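# Stock wall glove dispenser with two boxes from cart

## Task

Take the two fresh glove boxes off the cart and slot them into the vacant spots of the wall-mounted glove dispenser; the cart and the pedal bin may be moved. When finished, release the boxes and back away. The robot must not tip over or be left leaning, or the task fails.

## Robot and tools

Robot: a Hello Robot Stretch 4 with a single arm. It has an omni-wheel base, a lift that slides up a mast, an arm that telescopes forward, a three-joint wrist and a two-finger gripper. It stands about 1.6 m tall, and its base rim lies within 0.23 m of the base origin.

Frames: the base frame sits on the floor under the base centre, x ahead, y to the left, z up. hand_pose is reported in this frame and marks the point between the fingers, 0.015 m back from the tips; with all wrist joints at zero its axes line up with the base frame. Its printed position may be slightly wrong. The odometry frame is where the base frame was at the scene's start; base_odometry counts wheel rotation only, so slipping shows up as motion, and heading runs -3.142 to 3.142, positive to the left.

execute_actions: argument "actions" is a list holding exactly one action, or empty to just get state and pictures. Optional "cameras" picks images: head_camera, head_left_camera, head_right_camera, wrist_camera or all (omitted or null gives all, [] gives none). An action contains "base", "joints" or both, plus optional "pace" and "contact_limits"; alternatively it is {"end_of_arm": "enable_torque"} alone. Motions in one action begin together but may finish at different times.
- "base" takes one command only, each a relative move from where the base last reported itself: translate_m (metres, forward positive, -2 to 2), strafe_m (metres sideways, left positive, -2 to 2) or rotate_rad (radians on the spot, counter-clockwise positive, -3.2 to 3.2).
- "joints" gives absolute targets keyed by name: lift_m 0 to 1.2 m; arm_m 0 to 0.55 m of extension; wrist_yaw_rad -1.134 to 4.276 (0 straight ahead, positive turns left, 3.14 stowed back, past 3.4 the arm may block it); wrist_pitch_rad -1.117 to 4.259 (0 level, 1.57 pointing down); wrist_roll_rad -1.117 to 4.259 (0 keeps both fingers level, positive turns clockwise as seen from behind the hand); gripper_m 0 to 0.08 m, the finger gap. Done tolerances: ±0.004 for lift and arm, ±0.02 for yaw and roll, ±0.05 for pitch, ±0.002 for gripper. Out-of-range joint targets are clipped and reported; other bad values or unknown keys reject the whole call with no motion.
- "pace": "slow", "default", "fast" or "max"; base speeds 0.1/0.3/0.4/0.6 m/s and turning 1/2/3/4 rad/s, reduced when the lift is above 0.2 (down to 0.3 m/s and 1 rad/s at lift_m 1.2).
- "contact_limits": only {"arm_m": value}, 0 gentlest to 0.75 firmest, 0.5 if omitted; it sets how hard the arm may press before halting.
A joint or base left out of an action may still be driving toward an older target. Unfolding at the start: lift_m 0.4 together with wrist_yaw_rad 0.

wait: "seconds" 0 to 10; nothing new is commanded and the same state and images come back. zoom_image: "camera" plus "region" [x0, y0, x1, y1] in pixels of that camera's latest full image, top-left origin, at most 504 by 504. finished_scene: "scene" is the current scene's number; it ends the scene for good once the last command has settled, and the result reports success and gives the next task.

Cameras: head_camera on the mast top faces forward and down (turn the base to look around); head_left_camera and head_right_camera are fisheyes beside it, tilted further down, showing base and arm; wrist_camera looks along the fingers, whose tips appear near the bottom of its image.

Result lines: base_status and joint_status tell how each motion ended. "done" means reached (for the base, wheels turned the full amount even if slipping). "off_target" means it stopped short and may still push. "contact_stop_at_<key>" means that part hit something and now rests there; lift, arm or wheels may go slack (a slack lift can sag under load, slack wheels can roll). "limit_stop_at_<name>" is a built-in stop; "limit_stop_at_tilt" means a lean beyond 6 degrees, after which lift, arm and wheels ignore commands until it eases. "limit_stop_at_own_body" means a joint was about to strike the robot; move it away, and beware gripper pitched up below -0.2 with roll below -0.4 or above 4. "torque_fault" means a wrist or gripper motor switched off and went limp; send {"end_of_arm": "enable_torque"}. on_its_own lists things not commanded by this call; "held at" is a held target, not a position. Once a stop is reported, remaining calls in that reply are skipped. lidar_m: 12 distances in metres, 30-degree sectors, first straight ahead then counter-clockwise (4th left, 7th behind, 10th right); "-" means nothing seen or nearer than 0.25 m; it misses clear objects and thin legs. wrist_depth_mm: a 7 by 7 grid of median depths, 100 to 2000 mm, from top left. turned_by_wheels vs turned_by_imu differing by over about 0.1 rad suggests a bump or slip. base_tilt in degrees (forward, right positive) carries a fixed offset up to about 1.5. motor_effort gives percent of maximum, with a bracketed peak; wheel_0, wheel_1, wheel_2 positive means turning right.

Gripping: command a gap smaller than the box's width; the reading staying above your command, "off_target", and gripper effort away from 0 indicate a hold. Gripper effort staying beyond about 50 trips a torque fault and may drop the box.

Avoid: driving or turning with over 1 kg held and arm_m above 0.2, especially at fast paces; steady pushes or pulls with a raised gripper or high contact limit, which can topple the robot; pressing the gripper into things during base or arm moves; dropping, slamming or knocking things over. Note a loose object can occasionally be nudged by the scene.

Each tool is called after "Emit:" as name(argument=value, ...) on one line, values as JSON.

## Session

Emit:
execute_actions(actions=[])

Scene clock: 0.00 s.
base_odometry: x=+0.000 y=+0.000 heading=+0.000 (m, m, rad; odometry frame)
turned_by_wheels: +0.000 (rad since the last result)
turned_by_imu: +0.000 (rad since the last result)
base_tilt: forward=+0.1 right=+0.0 (deg)
lidar_m: 2.20 1.83 2.55 2.22 2.24 1.79 0.90 0.90 1.07 2.12 2.07 2.47
base_status: not commanded
joint_positions: lift_m=+0.213 arm_m=-0.001 wrist_yaw_rad=+3.057 wrist_pitch_rad=+0.001 wrist_roll_rad=+0.018 gripper_m=+0.040
joint_status: not commanded
motor_effort: lift_m=+20 arm_m=-1 wrist_yaw_rad=-1 wrist_pitch_rad=-9 wrist_roll_rad=-2 gripper_m=+0 wheel_0=+0 wheel_1=-1 wheel_2=+0 (%)
hand_pose: x=-0.0345 y=+0.1052 z=+0.3910 quat_wxyz=(+0.043, +0.000, +0.009, +0.999) (m; base frame)
wrist_depth_mm: 148 150 1430 1863 1983 - - / - 149 1078 1756 1921 - - / - 126 202 1808 1983 - - / 108 146 242 1808 1863 - - / 145 991 1098 1808 1983 - - / 946 1008 1078 1464 1808 1921 1756 / 976 1025 111 1118 135 1182 1118
pictures: head_camera, head_left_camera, head_right_camera, wrist_camera
Images, in order (width x height): head_camera 420x560, head_left_camera 420x672, head_right_camera 420x672, wrist_camera 616x392.

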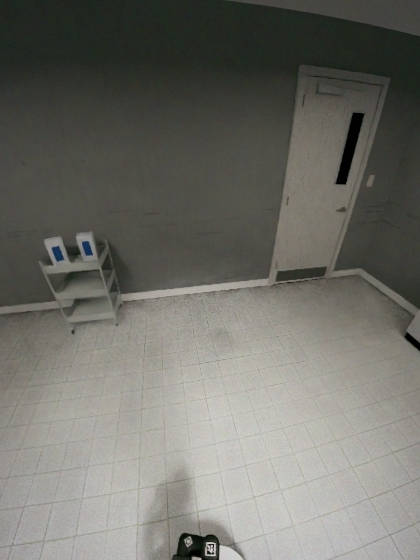

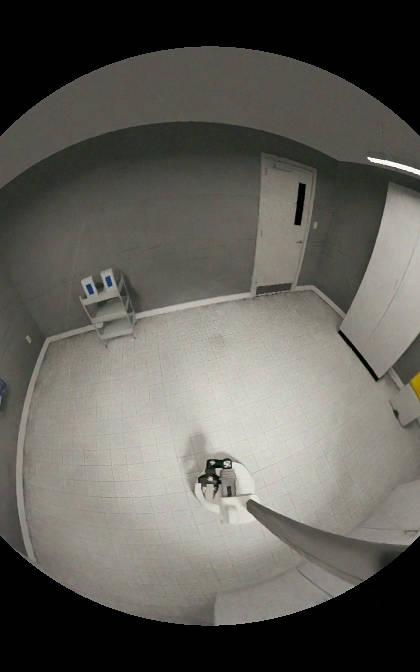

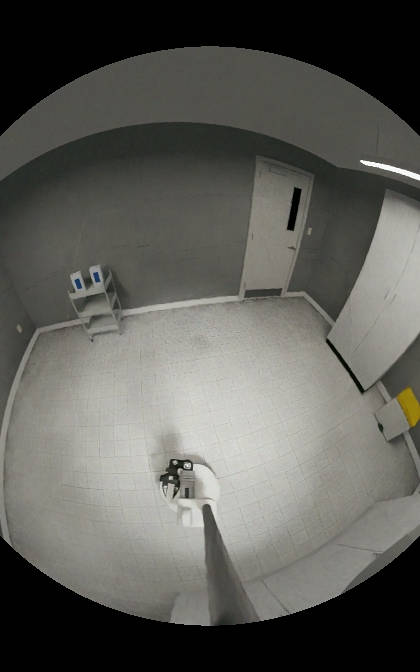

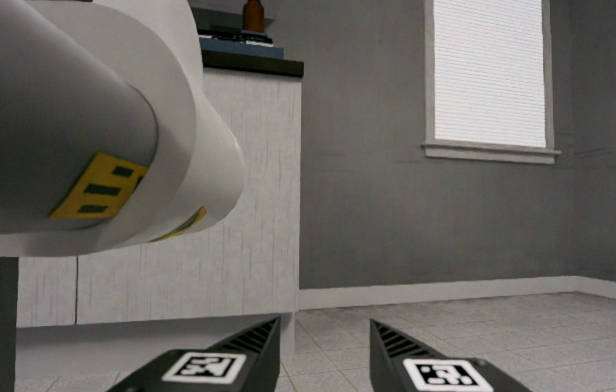

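Emit:
execute_actions(actions=[{"base":{"rotate_rad":1.4},"joints":{"lift_m":0.75,"wrist_yaw_rad":0,"gripper_m":0.08},"pace":"fast"}])

Scene clock: 7.57 s.
base_odometry: x=+0.000 y=+0.000 heading=+1.400 (m, m, rad; odometry frame)
turned_by_wheels: +1.400 (rad since the last result)
turned_by_imu: +1.371 (rad since the last result)
base_tilt: forward=+0.0 right=+0.2 (deg)
lidar_m: 2.22 2.20 1.96 0.95 0.91 0.99 1.49 2.06 2.22 2.21 1.85 1.90
base_status: done
joint_positions: lift_m=+0.750 arm_m=-0.001 wrist_yaw_rad=+0.001 wrist_pitch_rad=+0.001 wrist_roll_rad=+0.018 gripper_m=+0.080
joint_status: all done
motor_effort: lift_m=+22(24) arm_m=-1(1) wrist_yaw_rad=-1(9) wrist_pitch_rad=-9(9) wrist_roll_rad=-1(1) gripper_m=+1(3) wheel_0=+1(10) wheel_1=+0(12) wheel_2=+2(10) (%)
hand_pose: x=+0.3827 y=-0.0873 z=+0.9277 quat_wxyz=(+1.000, +0.009, +0.001, +0.000) (m; base frame)
wrist_depth_mm: 1756 1983 - - - - - / 1756 1863 - - - - - / 1756 1921 - - - - - / 1808 1863 - - - - - / 1756 1863 - - - - - / 1756 1863 1983 - - - - / 1708 110 140 - - 125 1983
pictures: head_camera, head_left_camera, head_right_camera, wrist_camera
Images, in order (width x height): head_camera 420x560, head_left_camera 420x672, head_right_camera 420x672, wrist_camera 616x392.

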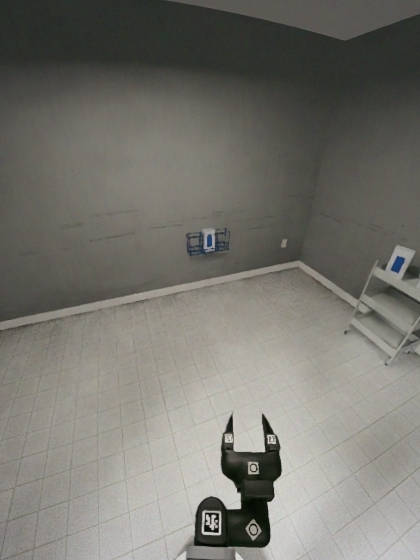

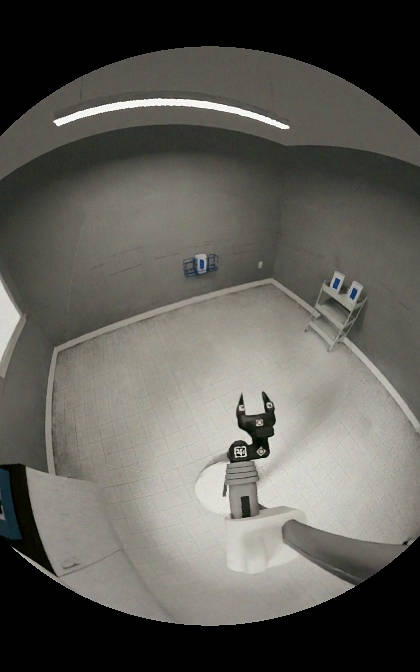

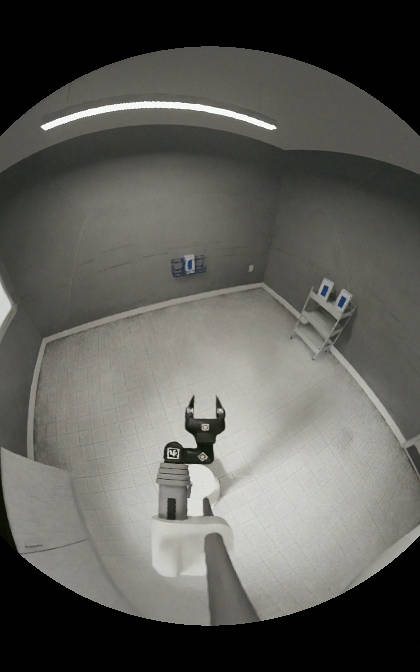

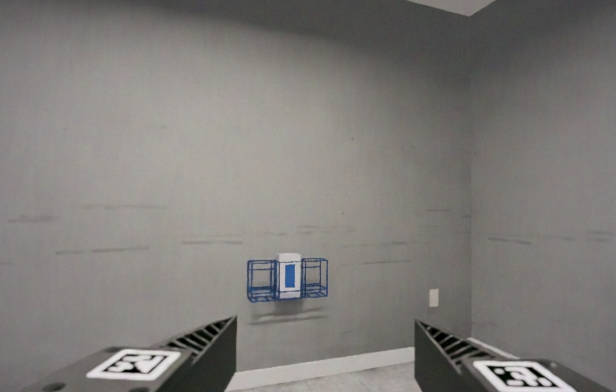

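Emit:
execute_actions(actions=[{"base":{"translate_m":1.2},"joints":{"lift_m":0.65,"wrist_pitch_rad":0.4},"pace":"fast"}])

Scene clock: 16.60 s.
base_odometry: x=+0.203 y=+1.183 heading=+1.401 (m, m, rad; odometry frame)
turned_by_wheels: +0.001 (rad since the last result)
turned_by_imu: +0.000 (rad since the last result)
base_tilt: forward=+0.0 right=+0.0 (deg)
lidar_m: 1.01 1.01 1.19 1.83 1.98 1.61 2.34 3.12 2.21 1.29 1.30 1.43
base_status: done
joint_positions: lift_m=+0.650 arm_m=-0.001 wrist_yaw_rad=+0.000 wrist_pitch_rad=+0.403 wrist_roll_rad=+0.018 gripper_m=+0.080
joint_status: all done
motor_effort: lift_m=+18(20) arm_m=-1(1) wrist_yaw_rad=-1(2) wrist_pitch_rad=-8(10) wrist_roll_rad=-3(2) gripper_m=+1(2) wheel_0=+2(8) wheel_1=+4(8) wheel_2=+3(14) (%)
hand_pose: x=+0.3657 y=-0.0874 z=+0.7451 quat_wxyz=(+0.980, +0.009, +0.200, -0.002) (m; base frame)
wrist_depth_mm: 741 788 866 931 1008 1118 1205 / 768 820 904 991 1078 1205 1308 / 798 854 891 1008 1160 1255 1397 / 842 904 931 1078 1205 1336 1537 / 866 931 1042 1138 1281 1464 1576 / 931 1008 1078 1229 1281 1366 1336 / 960 110 140 1098 1060 125 1138
pictures: head_camera, head_left_camera, head_right_camera, wrist_camera
Images, in order (width x height): head_camera 420x560, head_left_camera 420x672, head_right_camera 420x672, wrist_camera 616x392.

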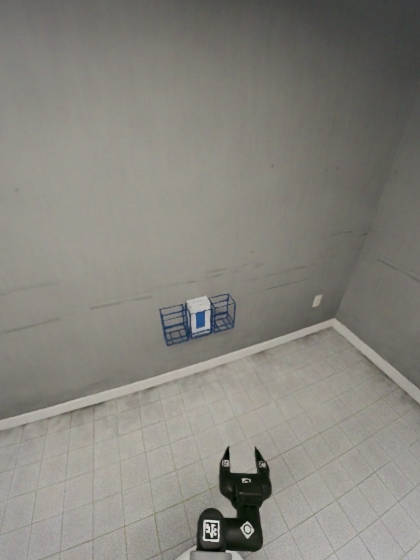

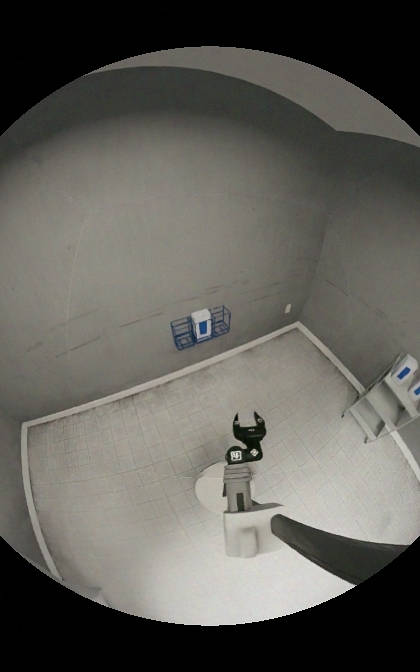

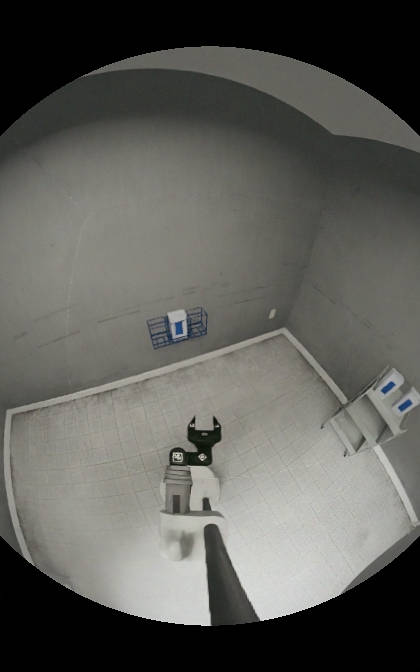

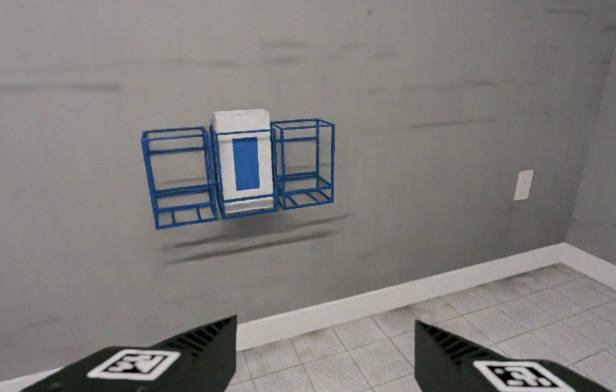

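Emit:
execute_actions(actions=[{"base":{"rotate_rad":-1.19},"joints":{"lift_m":1.1},"pace":"fast"}])

Scene clock: 23.93 s.
base_odometry: x=+0.203 y=+1.183 heading=+0.211 (m, m, rad; odometry frame)
turned_by_wheels: -1.189 (rad since the last result)
turned_by_imu: -1.165 (rad since the last result)
base_tilt: forward=+0.0 right=+0.1 (deg)
lidar_m: 1.29 1.64 1.06 1.02 1.16 1.57 2.01 1.58 1.96 3.15 2.50 1.35
base_status: done
joint_positions: lift_m=+1.100 arm_m=-0.001 wrist_yaw_rad=+0.000 wrist_pitch_rad=+0.403 wrist_roll_rad=+0.018 gripper_m=+0.080
joint_status: all done
motor_effort: lift_m=+22(24) arm_m=-1(1) wrist_yaw_rad=-1(2) wrist_pitch_rad=-8(8) wrist_roll_rad=-2(1) gripper_m=+2(1) wheel_0=+2(9) wheel_1=+4(12) wheel_2=+1(8) (%)
hand_pose: x=+0.3657 y=-0.0874 z=+1.1947 quat_wxyz=(+0.980, +0.009, +0.200, -0.002) (m; base frame)
wrist_depth_mm: 1366 1397 1397 1397 1336 1366 1308 / 1464 1464 1430 1464 1464 1464 1430 / 1499 1537 1537 1537 1499 1499 1499 / 1618 1618 1618 1576 1576 1618 1618 / 1708 1756 1756 1708 1308 1661 1708 / 1661 1921 1863 1808 1464 1863 1808 / 1618 110 141 1661 1537 124 1708
pictures: head_camera, head_left_camera, head_right_camera, wrist_camera
Images, in order (width x height): head_camera 420x560, head_left_camera 420x672, head_right_camera 420x672, wrist_camera 616x392.

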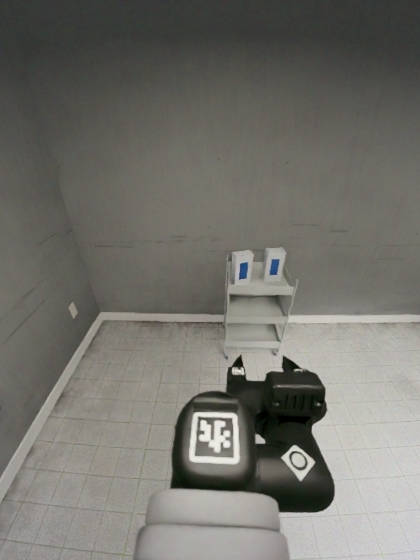

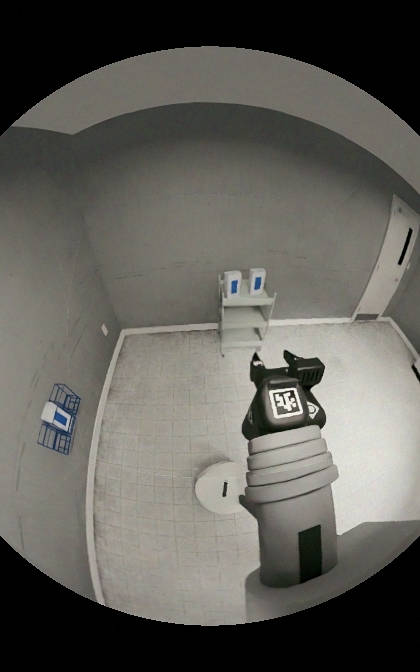

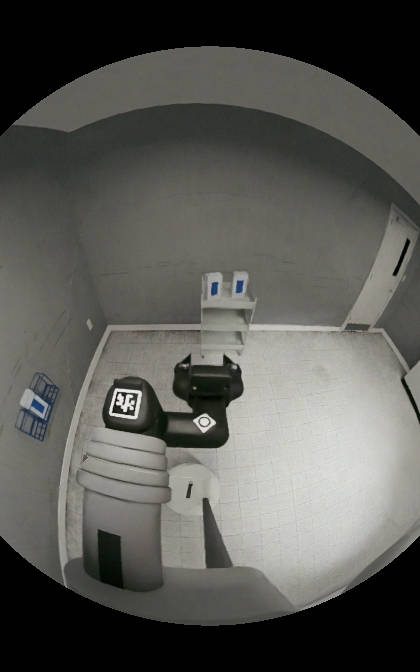

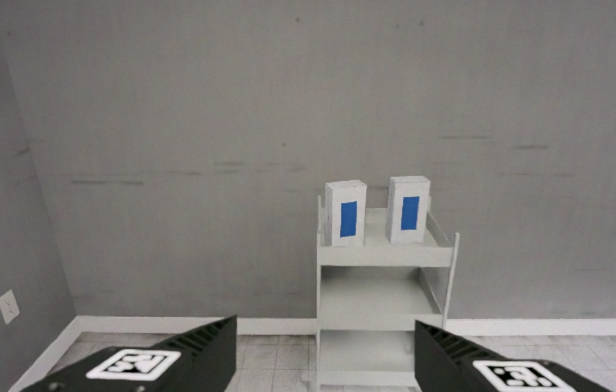

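Emit:
execute_actions(actions=[{"base":{"translate_m":0.85},"joints":{"lift_m":1.2,"wrist_pitch_rad":1.57,"wrist_roll_rad":1.57},"pace":"fast"}], cameras=[])

Emit:
execute_actions(actions=[{"base":{"strafe_m":-0.12},"joints":{"arm_m":0.3},"pace":"fast"}])

Scene clock: 35.27 s.
base_odometry: x=+1.034 y=+1.361 heading=+0.212 (m, m, rad; odometry frame)
turned_by_wheels: +0.000 (rad since the last result)
turned_by_imu: -0.001 (rad since the last result)
base_tilt: forward=+0.0 right=+0.0 (deg)
lidar_m: 0.45 0.89 1.19 1.13 1.08 1.58 2.89 2.38 3.12 3.16 0.66 0.47
base_status: done
joint_positions: lift_m=+1.200 arm_m=-0.001 wrist_yaw_rad=+0.000 wrist_pitch_rad=+1.570 wrist_roll_rad=+1.570 gripper_m=+0.080
joint_status: all done
motor_effort: lift_m=+22(24) arm_m=-1(1) wrist_yaw_rad=+0(0) wrist_pitch_rad=+1(7) wrist_roll_rad=+0(3) gripper_m=+3(3) wheel_0=+1(7) wheel_1=+3(8) wheel_2=-2(10) (%)
hand_pose: x=+0.1702 y=-0.0874 z=+1.1651 quat_wxyz=(+0.501, +0.500, +0.500, -0.499) (m; base frame)
wrist_depth_mm: 603 683 1366 1366 1366 1366 1336 / 603 683 1182 1366 1366 1336 1308 / 683 683 1160 1366 1308 1308 1336 / 504 676 1182 1336 1308 1281 1336 / 878 1160 1308 1366 1078 759 399 / 946 1336 1336 1336 1098 1281 1281 / 960 110 140 1308 1336 124 1281
pictures: none
No camera images: the call's "cameras" was empty. Leave "cameras" out to get every camera's image.

Scene clock: 36.97 s.
base_odometry: x=+1.059 y=+1.244 heading=+0.211 (m, m, rad; odometry frame)
turned_by_wheels: +0.000 (rad since the last result)
turned_by_imu: +0.000 (rad since the last result)
base_tilt: forward=+0.0 right=+0.1 (deg)
lidar_m: 0.43 0.90 1.20 1.25 1.19 1.76 2.90 2.34 3.12 3.02 1.26 0.48
base_status: done
joint_positions: lift_m=+1.200 arm_m=+0.299 wrist_yaw_rad=+0.000 wrist_pitch_rad=+1.570 wrist_roll_rad=+1.570 gripper_m=+0.080
joint_status: all done
motor_effort: lift_m=+22(22) arm_m=+7(8) wrist_yaw_rad=-1(0) wrist_pitch_rad=+0(0) wrist_roll_rad=-1(0) gripper_m=+2(3) wheel_0=+0(9) wheel_1=-3(11) wheel_2=+0(1) (%)
hand_pose: x=+0.4700 y=-0.0874 z=+1.1651 quat_wxyz=(+0.501, +0.500, +0.500, -0.499) (m; base frame)
wrist_depth_mm: 564 809 1336 1397 1336 1336 1308 / 559 609 621 661 1366 1336 1308 / 564 654 517 654 1336 1308 1308 / 564 661 654 654 1336 1281 1281 / 559 668 508 668 1308 1118 1281 / 559 654 415 654 1308 1060 1281 / 564 110 140 1308 1308 124 1255
pictures: head_camera, head_left_camera, head_right_camera, wrist_camera
Images, in order (width x height): head_camera 420x560, head_left_camera 420x672, head_right_camera 420x672, wrist_camera 616x392.

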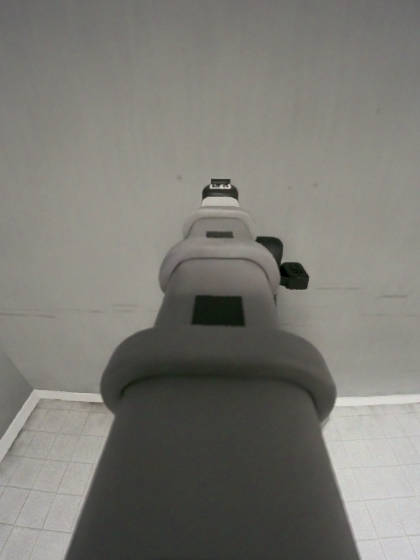

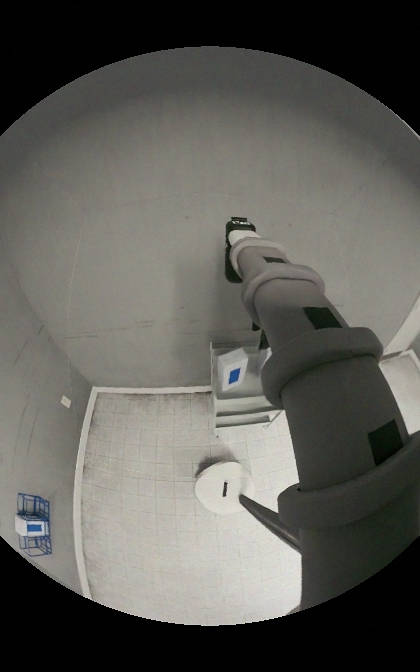

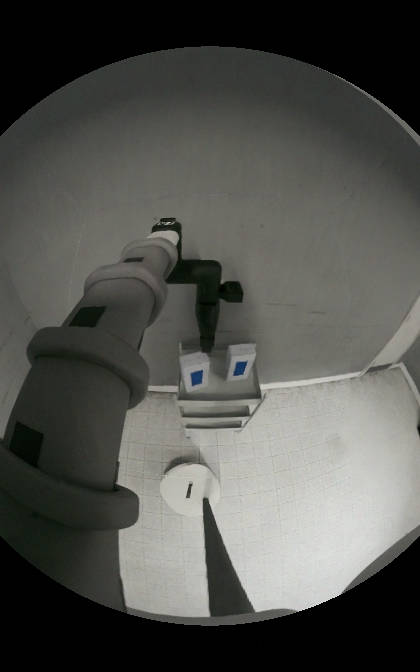

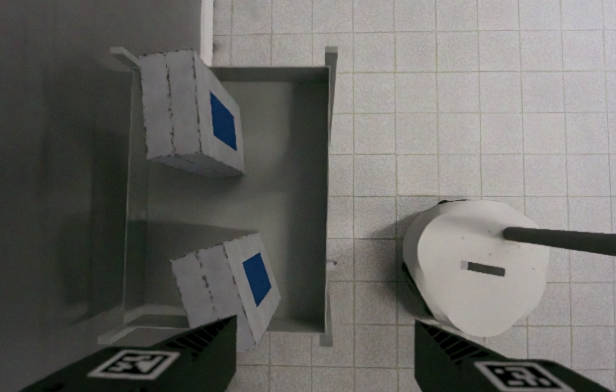

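Emit:
execute_actions(actions=[{"base":{"strafe_m":0.065},"joints":{"arm_m":0.418,"wrist_roll_rad":1.29,"lift_m":1.02}}], cameras=["wrist_camera","head_right_camera"])

Scene clock: 47.53 s.
base_odometry: x=+1.046 y=+1.308 heading=+0.212 (m, m, rad; odometry frame)
turned_by_wheels: +0.000 (rad since the last result)
turned_by_imu: +0.000 (rad since the last result)
base_tilt: forward=+0.0 right=+0.0 (deg)
lidar_m: 0.43 0.90 1.23 1.17 1.14 1.66 2.86 2.36 3.14 3.08 0.62 0.47
base_status: done
joint_positions: lift_m=+1.020 arm_m=+0.417 wrist_yaw_rad=+0.000 wrist_pitch_rad=+1.570 wrist_roll_rad=+1.290 gripper_m=+0.080
joint_status: all done
motor_effort: lift_m=+17(20) arm_m=+7(7) wrist_yaw_rad=+0(1) wrist_pitch_rad=-1(0) wrist_roll_rad=-3(4) gripper_m=+2(2) wheel_0=+0(8) wheel_1=+3(13) wheel_2=+0(1) (%)
hand_pose: x=+0.5879 y=-0.0874 z=+0.9858 quat_wxyz=(+0.565, +0.425, +0.565, -0.425) (m; base frame)
wrist_depth_mm: 342 455 492 281 480 473 1138 / 349 488 496 427 480 477 1118 / 368 512 484 477 477 1118 1138 / 394 521 480 236 473 1118 1118 / 415 480 480 234 466 1118 1118 / 439 683 976 232 442 904 891 / 459 110 141 233 384 125 891
pictures: head_right_camera, wrist_camera
Images, in order (width x height): head_right_camera 420x672, wrist_camera 616x392.

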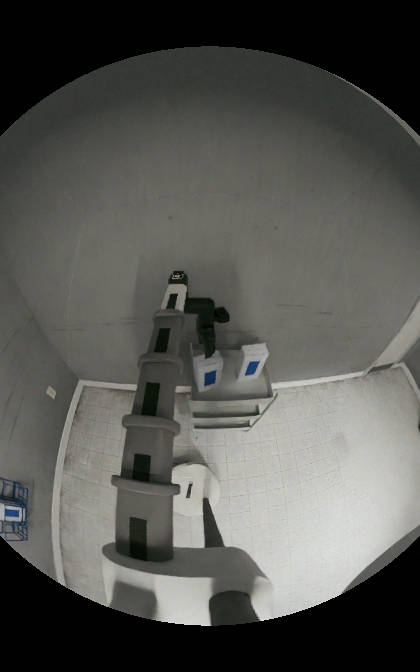

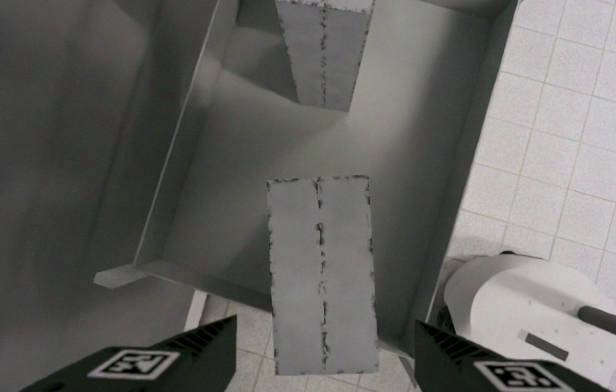

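Emit:
execute_actions(actions=[{"joints":{"wrist_roll_rad":1.32,"lift_m":0.92}}], cameras=["wrist_camera"])

Emit:
execute_actions(actions=[{"joints":{"gripper_m":0.045}}], cameras=["wrist_camera"])

Emit:
execute_actions(actions=[{"joints":{"lift_m":1.0}}], cameras=["wrist_camera","head_right_camera"])

Scene clock: 56.90 s.
base_odometry: x=+1.046 y=+1.308 heading=+0.212 (m, m, rad; odometry frame)
turned_by_wheels: +0.000 (rad since the last result)
turned_by_imu: +0.000 (rad since the last result)
base_tilt: forward=+0.0 right=+0.1 (deg)
lidar_m: 0.44 0.89 1.23 1.16 1.14 1.68 2.86 2.32 3.14 3.10 0.64 0.48
base_status: not commanded
joint_positions: lift_m=+0.920 arm_m=+0.417 wrist_yaw_rad=+0.000 wrist_pitch_rad=+1.570 wrist_roll_rad=+1.320 gripper_m=+0.080
joint_status: all done
motor_effort: lift_m=+18(16) arm_m=+6(7) wrist_yaw_rad=+1(1) wrist_pitch_rad=-1(1) wrist_roll_rad=+0(3) gripper_m=+3(2) wheel_0=+0(0) wheel_1=+3(3) wheel_2=+0(0) (%)
hand_pose: x=+0.5879 y=-0.0874 z=+0.8858 quat_wxyz=(+0.559, +0.434, +0.558, -0.433) (m; base frame)
wrist_depth_mm: 343 418 389 271 377 375 1025 / 353 384 387 382 377 373 1008 / 375 384 382 379 377 373 1042 / 394 382 379 136 135 368 1025 / 404 377 377 135 134 368 1025 / 387 373 158 134 132 798 798 / 449 110 134 133 132 124 788
pictures: wrist_camera
Images, in order (width x height): wrist_camera 616x392.

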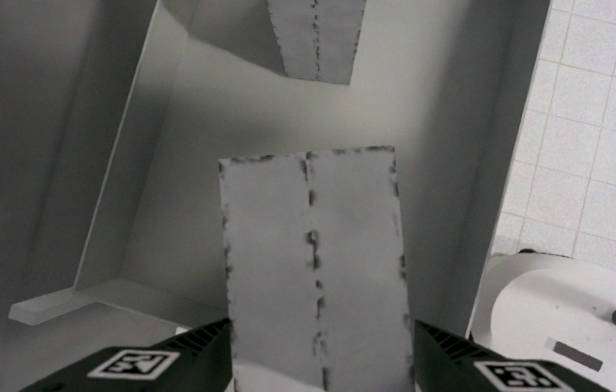

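Scene clock: 57.90 s.
base_odometry: x=+1.046 y=+1.308 heading=+0.212 (m, m, rad; odometry frame)
turned_by_wheels: +0.000 (rad since the last result)
turned_by_imu: +0.000 (rad since the last result)
base_tilt: forward=+0.1 right=+0.0 (deg)
lidar_m: 0.44 0.91 1.23 1.18 1.14 1.67 2.87 2.36 3.15 3.08 0.65 0.47
base_status: not commanded
joint_positions: lift_m=+0.920 arm_m=+0.417 wrist_yaw_rad=+0.000 wrist_pitch_rad=+1.570 wrist_roll_rad=+1.320 gripper_m=+0.059
joint_status: gripper_m off_target (ended at +0.059, target +0.045)
on_its_own: gripper_m is held at +0.054, not at your +0.045, by its contact guard: the fingers met something
motor_effort: lift_m=+17(17) arm_m=+7(7) wrist_yaw_rad=-1(0) wrist_pitch_rad=-1(0) wrist_roll_rad=+1(1) gripper_m=-30(32) wheel_0=+0(1) wheel_1=+3(3) wheel_2=+0(0) (%)
hand_pose: x=+0.5879 y=-0.0874 z=+0.8858 quat_wxyz=(+0.559, +0.434, +0.558, -0.433) (m; base frame)
wrist_depth_mm: 345 415 392 276 379 377 1025 / 353 415 387 379 377 373 1025 / 373 382 384 379 373 373 1025 / 392 382 377 135 135 368 1008 / 407 379 377 135 134 368 1008 / 384 370 310 134 133 809 788 / 466 569 133 133 132 306 788
pictures: wrist_camera
Images, in order (width x height): wrist_camera 616x392.

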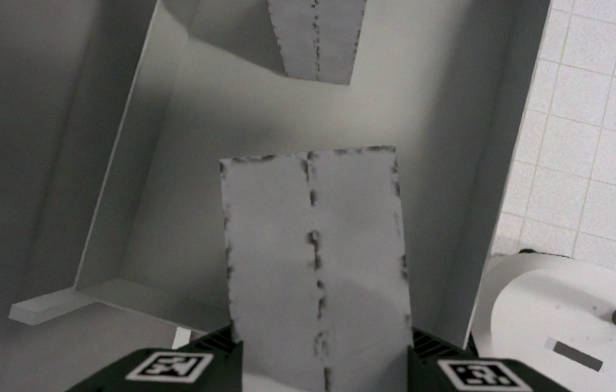

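Scene clock: 59.20 s.
base_odometry: x=+1.046 y=+1.308 heading=+0.212 (m, m, rad; odometry frame)
turned_by_wheels: +0.000 (rad since the last result)
turned_by_imu: +0.000 (rad since the last result)
base_tilt: forward=+0.0 right=+0.0 (deg)
lidar_m: 0.44 0.90 1.21 1.18 1.13 1.67 2.87 2.36 3.13 3.09 0.64 0.47
base_status: not commanded
joint_positions: lift_m=+1.000 arm_m=+0.417 wrist_yaw_rad=+0.000 wrist_pitch_rad=+1.570 wrist_roll_rad=+1.320 gripper_m=+0.059
joint_status: all done
on_its_own: gripper_m is held at +0.054, not at your +0.045, by its contact guard: the fingers met something
motor_effort: lift_m=+24(26) arm_m=+7(6) wrist_yaw_rad=-1(1) wrist_pitch_rad=-1(1) wrist_roll_rad=+1(0) gripper_m=-29(29) wheel_0=+0(0) wheel_1=+3(3) wheel_2=+0(1) (%)
hand_pose: x=+0.5879 y=-0.0874 z=+0.9652 quat_wxyz=(+0.559, +0.434, +0.558, -0.433) (m; base frame)
wrist_depth_mm: 345 469 469 274 459 459 1098 / 357 492 466 418 452 452 1118 / 373 488 466 455 452 1118 1098 / 392 492 459 138 138 1098 1098 / 415 459 462 137 136 1008 1098 / 427 654 402 135 135 878 891 / 466 580 132 133 132 878 854
pictures: head_right_camera, wrist_camera
Images, in order (width x height): head_right_camera 420x672, wrist_camera 616x392.

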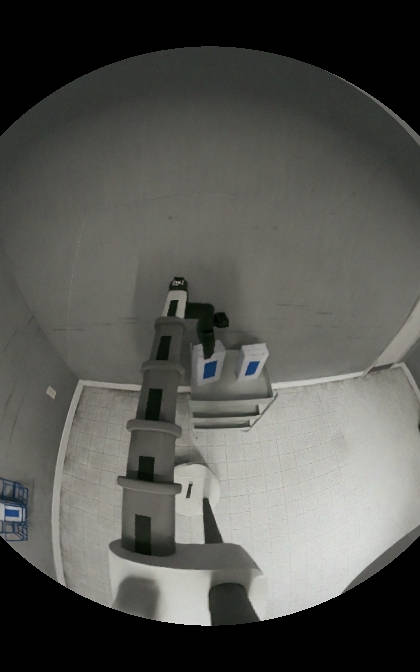

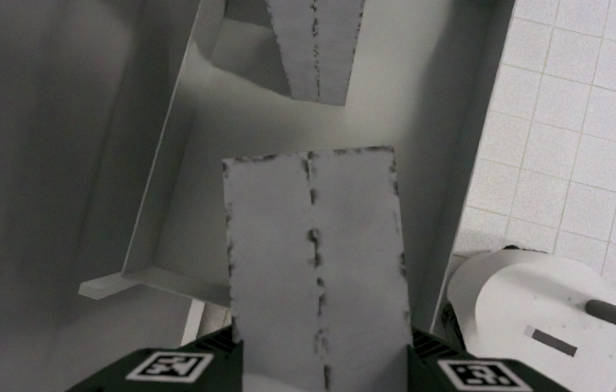

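Emit:
execute_actions(actions=[{"base":{"translate_m":-0.49},"joints":{"arm_m":0.2,"lift_m":1.03}}], cameras=[])

Emit:
execute_actions(actions=[{"base":{"rotate_rad":1.59},"joints":{"wrist_roll_rad":1.61}}], cameras=[])

Emit:
execute_actions(actions=[{"base":{"translate_m":0.5}}])

Scene clock: 72.10 s.
base_odometry: x=+0.567 y=+1.205 heading=+0.211 (m, m, rad; odometry frame)
turned_by_wheels: +0.000 (rad since the last result)
turned_by_imu: +0.000 (rad since the last result)
base_tilt: forward=+0.0 right=+0.0 (deg)
lidar_m: 0.32 1.40 1.23 1.07 1.21 1.67 2.36 1.90 2.46 3.08 2.00 0.34
base_status: done
joint_positions: lift_m=+1.030 arm_m=+0.201 wrist_yaw_rad=+0.000 wrist_pitch_rad=+1.570 wrist_roll_rad=+1.320 gripper_m=+0.059
joint_status: all done
on_its_own: gripper_m is held at +0.054, not at your +0.045, by its contact guard: the fingers met something
motor_effort: lift_m=+24(26) arm_m=-6(7) wrist_yaw_rad=-1(1) wrist_pitch_rad=-2(2) wrist_roll_rad=-2(0) gripper_m=-29(28) wheel_0=-3(9) wheel_1=-3(8) wheel_2=+1(7) (%)
hand_pose: x=+0.3721 y=-0.0874 z=+0.9952 quat_wxyz=(+0.559, +0.434, +0.559, -0.433) (m; base frame)
wrist_depth_mm: 788 1229 1229 1160 1182 1160 1182 / 798 1098 1229 1182 1160 1138 1118 / 788 1078 1160 1182 1160 1160 1138 / 1042 1182 1160 139 138 1160 1138 / 1205 1182 1182 137 137 931 1118 / 1160 1160 1138 135 135 904 904 / 1182 1138 132 133 132 904 1098
pictures: none
No camera images: the call's "cameras" was empty. Leave "cameras" out to get every camera's image.

Scene clock: 74.43 s.
base_odometry: x=+0.567 y=+1.205 heading=+1.801 (m, m, rad; odometry frame)
turned_by_wheels: +1.589 (rad since the last result)
turned_by_imu: +1.557 (rad since the last result)
base_tilt: forward=+0.0 right=+0.0 (deg)
lidar_m: 0.31 1.21 1.67 2.36 1.92 2.47 3.16 1.96 0.97 0.92 1.41 0.33
base_status: done
joint_positions: lift_m=+1.030 arm_m=+0.201 wrist_yaw_rad=+0.000 wrist_pitch_rad=+1.569 wrist_roll_rad=+1.610 gripper_m=+0.059
joint_status: all done
on_its_own: gripper_m is held at +0.054, not at your +0.045, by its contact guard: the fingers met something
motor_effort: lift_m=+24(24) arm_m=-6(6) wrist_yaw_rad=-2(2) wrist_pitch_rad=+1(1) wrist_roll_rad=+0(2) gripper_m=-31(28) wheel_0=-2(8) wheel_1=-4(11) wheel_2=-1(7) (%)
hand_pose: x=+0.3724 y=-0.0874 z=+0.9952 quat_wxyz=(+0.491, +0.510, +0.490, -0.509) (m; base frame)
wrist_depth_mm: 1118 1205 1182 1205 1182 1138 1118 / 1118 1229 1205 1182 1160 1182 1138 / 1118 1182 1182 1160 1160 1138 1138 / 1098 1205 1182 139 138 946 1138 / 1060 1182 1182 138 136 931 904 / 1060 1138 1138 135 135 917 1118 / 1078 1182 133 133 132 904 1098
pictures: none
No camera images: the call's "cameras" was empty. Leave "cameras" out to get every camera's image.

Scene clock: 77.60 s.
base_odometry: x=+0.453 y=+1.692 heading=+1.801 (m, m, rad; odometry frame)
turned_by_wheels: +0.000 (rad since the last result)
turned_by_imu: +0.000 (rad since the last result)
base_tilt: forward=+0.0 right=+0.0 (deg)
lidar_m: 0.33 0.62 0.96 2.35 2.14 2.49 3.82 1.33 1.07 1.36 0.97 0.34
base_status: done
joint_positions: lift_m=+1.030 arm_m=+0.201 wrist_yaw_rad=+0.000 wrist_pitch_rad=+1.570 wrist_roll_rad=+1.610 gripper_m=+0.059
joint_status: not commanded
on_its_own: gripper_m is held at +0.054, not at your +0.045, by its contact guard: the fingers met something
motor_effort: lift_m=+24(24) arm_m=-6(6) wrist_yaw_rad=-1(0) wrist_pitch_rad=+0(1) wrist_roll_rad=-1(1) gripper_m=-28(29) wheel_0=+1(6) wheel_1=+4(8) wheel_2=-1(10) (%)
hand_pose: x=+0.3722 y=-0.0874 z=+0.9952 quat_wxyz=(+0.490, +0.510, +0.490, -0.509) (m; base frame)
wrist_depth_mm: 430 634 1182 1160 1182 1160 1160 / 433 634 1138 1182 1182 1138 1138 / 427 621 1060 1160 1182 1160 1118 / 427 585 854 139 138 931 1118 / 421 580 661 137 137 904 917 / 415 449 609 135 135 917 1098 / 413 415 132 133 132 917 1098
pictures: head_camera, head_left_camera, head_right_camera, wrist_camera
Images, in order (width x height): head_camera 420x560, head_left_camera 420x672, head_right_camera 420x672, wrist_camera 616x392.

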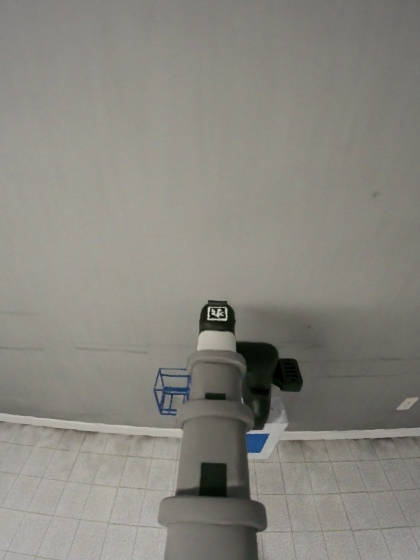

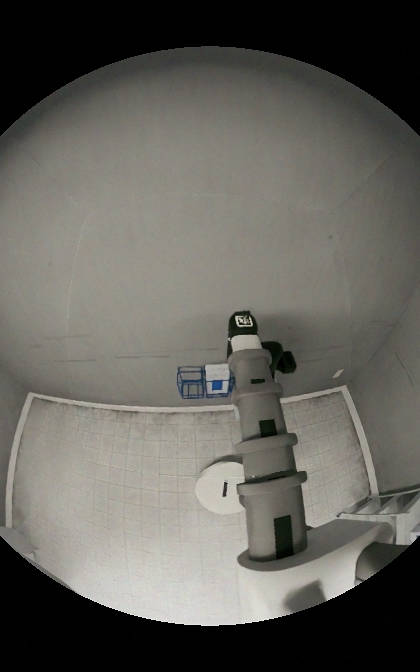

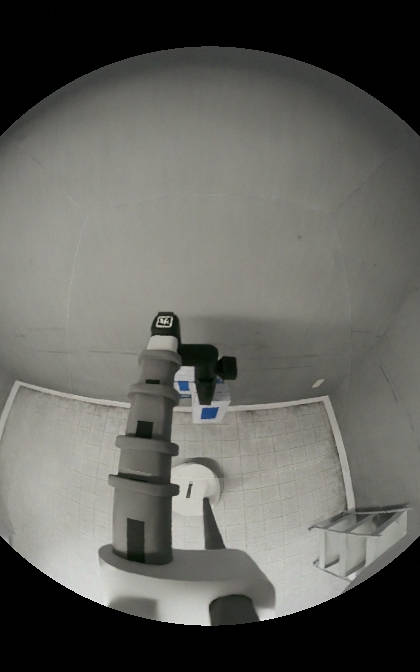

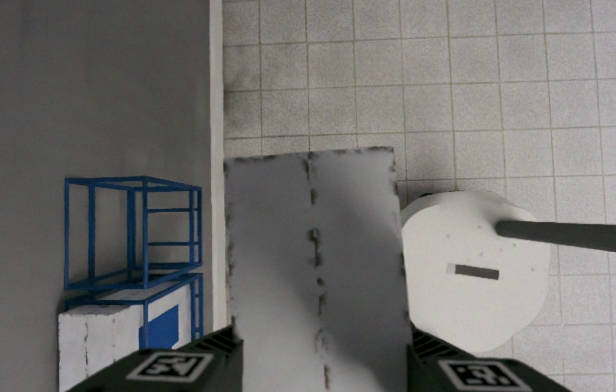

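Emit:
execute_actions(actions=[{"joints":{"arm_m":0.45,"wrist_roll_rad":1.63},"contact_limits":{"arm_m":0.15}}])

Scene clock: 86.87 s.
base_odometry: x=+0.453 y=+1.692 heading=+1.801 (m, m, rad; odometry frame)
turned_by_wheels: +0.000 (rad since the last result)
turned_by_imu: +0.000 (rad since the last result)
base_tilt: forward=-0.1 right=+0.1 (deg)
lidar_m: 0.55 0.61 0.97 2.34 2.15 2.49 3.81 1.31 1.07 1.35 0.97 0.59
base_status: not commanded
joint_positions: lift_m=+1.030 arm_m=+0.449 wrist_yaw_rad=+0.000 wrist_pitch_rad=+1.570 wrist_roll_rad=+1.630 gripper_m=+0.059
joint_status: all done
on_its_own: gripper_m is held at +0.054, not at your +0.045, by its contact guard: the fingers met something
motor_effort: lift_m=+24(24) arm_m=+7(7) wrist_yaw_rad=-2(1) wrist_pitch_rad=+0(2) wrist_roll_rad=-1(1) gripper_m=-29(29) wheel_0=+1(1) wheel_1=+5(5) wheel_2=-1(1) (%)
contact_limits: arm_m 0.15
hand_pose: x=+0.6200 y=-0.0874 z=+0.9952 quat_wxyz=(+0.485, +0.515, +0.485, -0.514) (m; base frame)
wrist_depth_mm: 110 156 304 1182 1182 1138 1138 / 112 154 296 1182 1160 1138 1160 / 111 153 259 809 1160 1138 1138 / 110 151 205 139 138 1138 917 / 109 149 200 137 137 976 904 / 110 146 196 135 135 1118 904 / 109 121 132 133 132 1118 1118
pictures: head_camera, head_left_camera, head_right_camera, wrist_camera
Images, in order (width x height): head_camera 420x560, head_left_camera 420x672, head_right_camera 420x672, wrist_camera 616x392.

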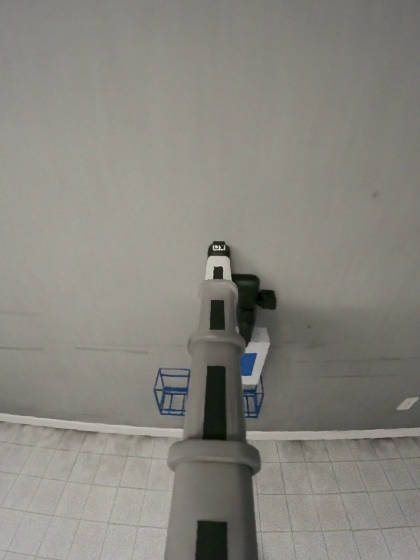

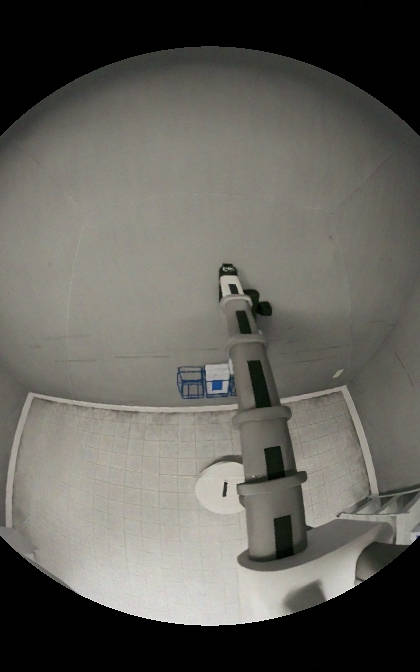

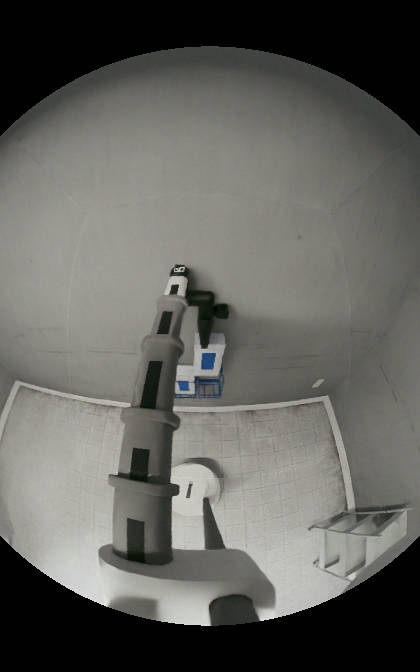

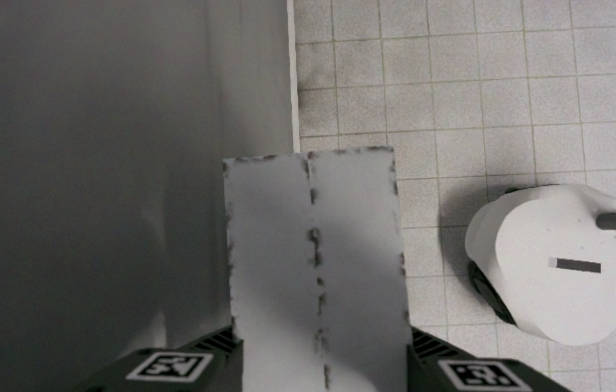

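Emit:
execute_actions(actions=[{"joints":{"lift_m":0.965,"arm_m":0.456},"pace":"slow"}], cameras=["head_camera","head_right_camera"])

Emit:
zoom_image(camera="head_right_camera", region=[140,310,280,420])

Emit:
zoom_image(camera="head_right_camera", region=[270,450,420,620])

Scene clock: 94.67 s.
base_odometry: x=+0.453 y=+1.692 heading=+1.801 (m, m, rad; odometry frame)
turned_by_wheels: +0.000 (rad since the last result)
turned_by_imu: +0.000 (rad since the last result)
base_tilt: forward=+0.0 right=+0.0 (deg)
lidar_m: 0.56 0.61 0.96 2.35 2.15 2.50 3.82 1.34 1.08 1.35 0.99 0.60
base_status: not commanded
joint_positions: lift_m=+0.965 arm_m=+0.455 wrist_yaw_rad=-0.002 wrist_pitch_rad=+1.572 wrist_roll_rad=+1.630 gripper_m=+0.059
joint_status: all done
on_its_own: gripper_m is held at +0.054, not at your +0.045, by its contact guard: the fingers met something
motor_effort: lift_m=+18(24) arm_m=+8(9) wrist_yaw_rad=+4(7) wrist_pitch_rad=-5(5) wrist_roll_rad=+1(1) gripper_m=-29(30) wheel_0=+1(1) wheel_1=+5(5) wheel_2=-1(2) (%)
hand_pose: x=+0.6251 y=-0.0874 z=+0.9307 quat_wxyz=(+0.484, +0.515, +0.485, -0.515) (m; base frame)
wrist_depth_mm: 109 148 287 1118 1118 1098 1078 / 108 146 281 1098 1078 1118 1078 / 107 144 244 759 1078 1078 1098 / 106 142 194 139 138 1078 854 / 105 139 189 137 136 960 854 / 106 137 185 135 134 1078 831 / 103 114 132 133 132 1042 1042
pictures: head_camera, head_right_camera
Images, in order (width x height): head_camera 420x560, head_right_camera 420x672.

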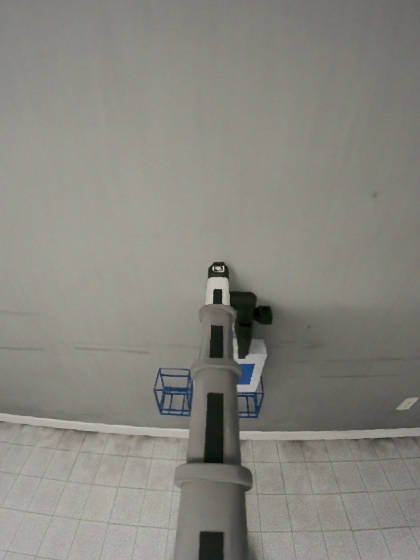

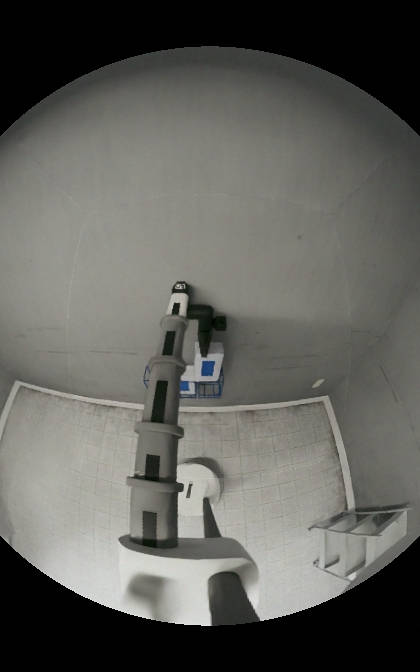

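Region (140, 310, 280, 420) of head_right_camera's 420x672 image, scaled by 3.600, with more detail than that image has; it fills the top 396 rows of this view, and the rest is white.

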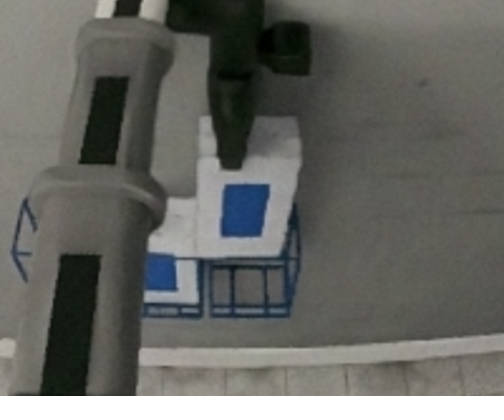

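Region (270, 450, 420, 620) of head_right_camera's 420x672 image, scaled by 2.965, with more detail than that image has; it fills the left 445 columns of this view, and the rest is white.

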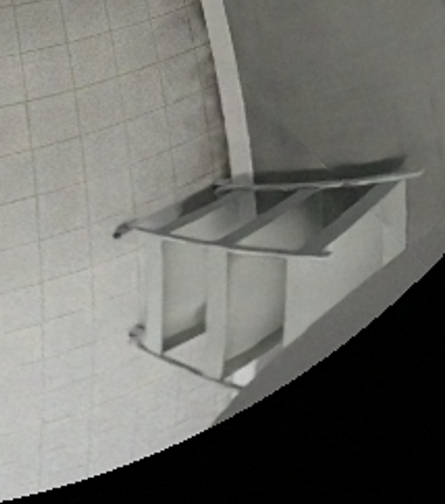

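Emit:
execute_actions(actions=[{"base":{"strafe_m":-0.009},"joints":{"arm_m":0.448},"pace":"slow"}], cameras=[])

Emit:
execute_actions(actions=[{"joints":{"lift_m":0.93},"pace":"slow"}], cameras=["wrist_camera","head_right_camera"])

Emit:
zoom_image(camera="head_right_camera", region=[140,310,280,420])

Scene clock: 106.60 s.
base_odometry: x=+0.461 y=+1.694 heading=+1.801 (m, m, rad; odometry frame)
turned_by_wheels: +0.000 (rad since the last result)
turned_by_imu: +0.000 (rad since the last result)
base_tilt: forward=+0.1 right=+0.0 (deg)
lidar_m: 0.56 0.61 0.95 2.37 2.16 2.50 3.83 1.32 1.06 1.34 1.00 0.59
base_status: done
joint_positions: lift_m=+0.965 arm_m=+0.449 wrist_yaw_rad=-0.001 wrist_pitch_rad=+1.570 wrist_roll_rad=+1.630 gripper_m=+0.059
joint_status: all done
on_its_own: gripper_m is held at +0.054, not at your +0.045, by its contact guard: the fingers met something
motor_effort: lift_m=+20(19) arm_m=-7(8) wrist_yaw_rad=-1(5) wrist_pitch_rad=-1(6) wrist_roll_rad=+0(2) gripper_m=-30(30) wheel_0=+4(8) wheel_1=-5(6) wheel_2=+0(1) (%)
hand_pose: x=+0.6201 y=-0.0874 z=+0.9306 quat_wxyz=(+0.485, +0.515, +0.485, -0.514) (m; base frame)
wrist_depth_mm: 110 156 304 1098 1098 1078 1078 / 112 154 297 1078 1098 1060 1078 / 111 153 258 798 1078 1060 1078 / 110 150 205 139 138 1078 854 / 109 148 201 137 136 946 854 / 110 146 196 135 135 1060 842 / 109 121 132 134 132 1042 1025
pictures: none
No camera images: the call's "cameras" was empty. Leave "cameras" out to get every camera's image.

Scene clock: 107.73 s.
base_odometry: x=+0.461 y=+1.694 heading=+1.800 (m, m, rad; odometry frame)
turned_by_wheels: +0.000 (rad since the last result)
turned_by_imu: -0.001 (rad since the last result)
base_tilt: forward=+0.0 right=+0.0 (deg)
lidar_m: 0.56 0.62 0.96 2.36 2.15 2.52 3.79 1.33 1.07 1.34 0.99 0.59
base_status: not commanded
joint_positions: lift_m=+0.931 arm_m=+0.449 wrist_yaw_rad=+0.000 wrist_pitch_rad=+1.570 wrist_roll_rad=+1.630 gripper_m=+0.059
joint_status: all done
on_its_own: gripper_m is held at +0.054, not at your +0.045, by its contact guard: the fingers met something
motor_effort: lift_m=+6(19) arm_m=-6(7) wrist_yaw_rad=-3(2) wrist_pitch_rad=-1(9) wrist_roll_rad=-2(0) gripper_m=-31(30) wheel_0=-1(4) wheel_1=-5(4) wheel_2=-2(2) (%)
hand_pose: x=+0.6203 y=-0.0874 z=+0.8967 quat_wxyz=(+0.485, +0.515, +0.485, -0.514) (m; base frame)
wrist_depth_mm: 111 152 291 1118 1098 1060 1060 / 110 150 281 1078 1060 1060 1042 / 108 148 244 530 1060 1042 1042 / 110 146 198 132 132 1042 831 / 109 144 194 129 129 1042 809 / 107 142 189 127 126 1008 809 / 106 118 124 124 123 991 1008
pictures: head_right_camera, wrist_camera
Images, in order (width x height): head_right_camera 420x672, wrist_camera 616x392.

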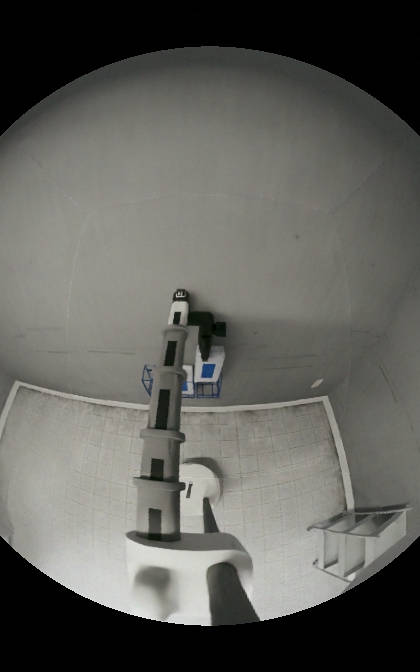

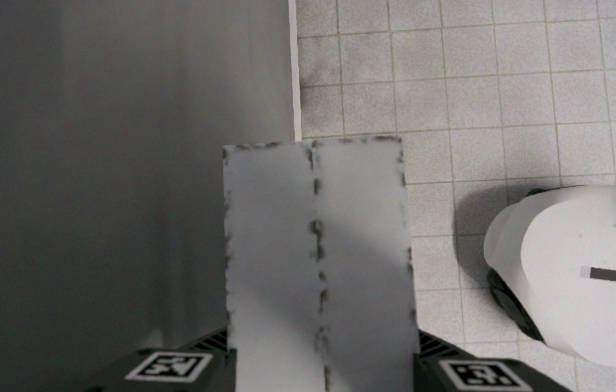

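Region (140, 310, 280, 420) of head_right_camera's 420x672 image, scaled by 3.600, with more detail than that image has; it fills the top 396 rows of this view, and the rest is white.

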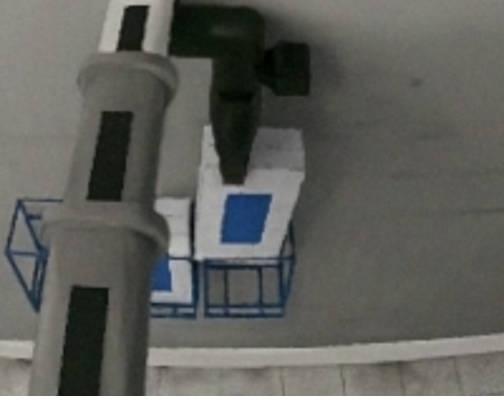

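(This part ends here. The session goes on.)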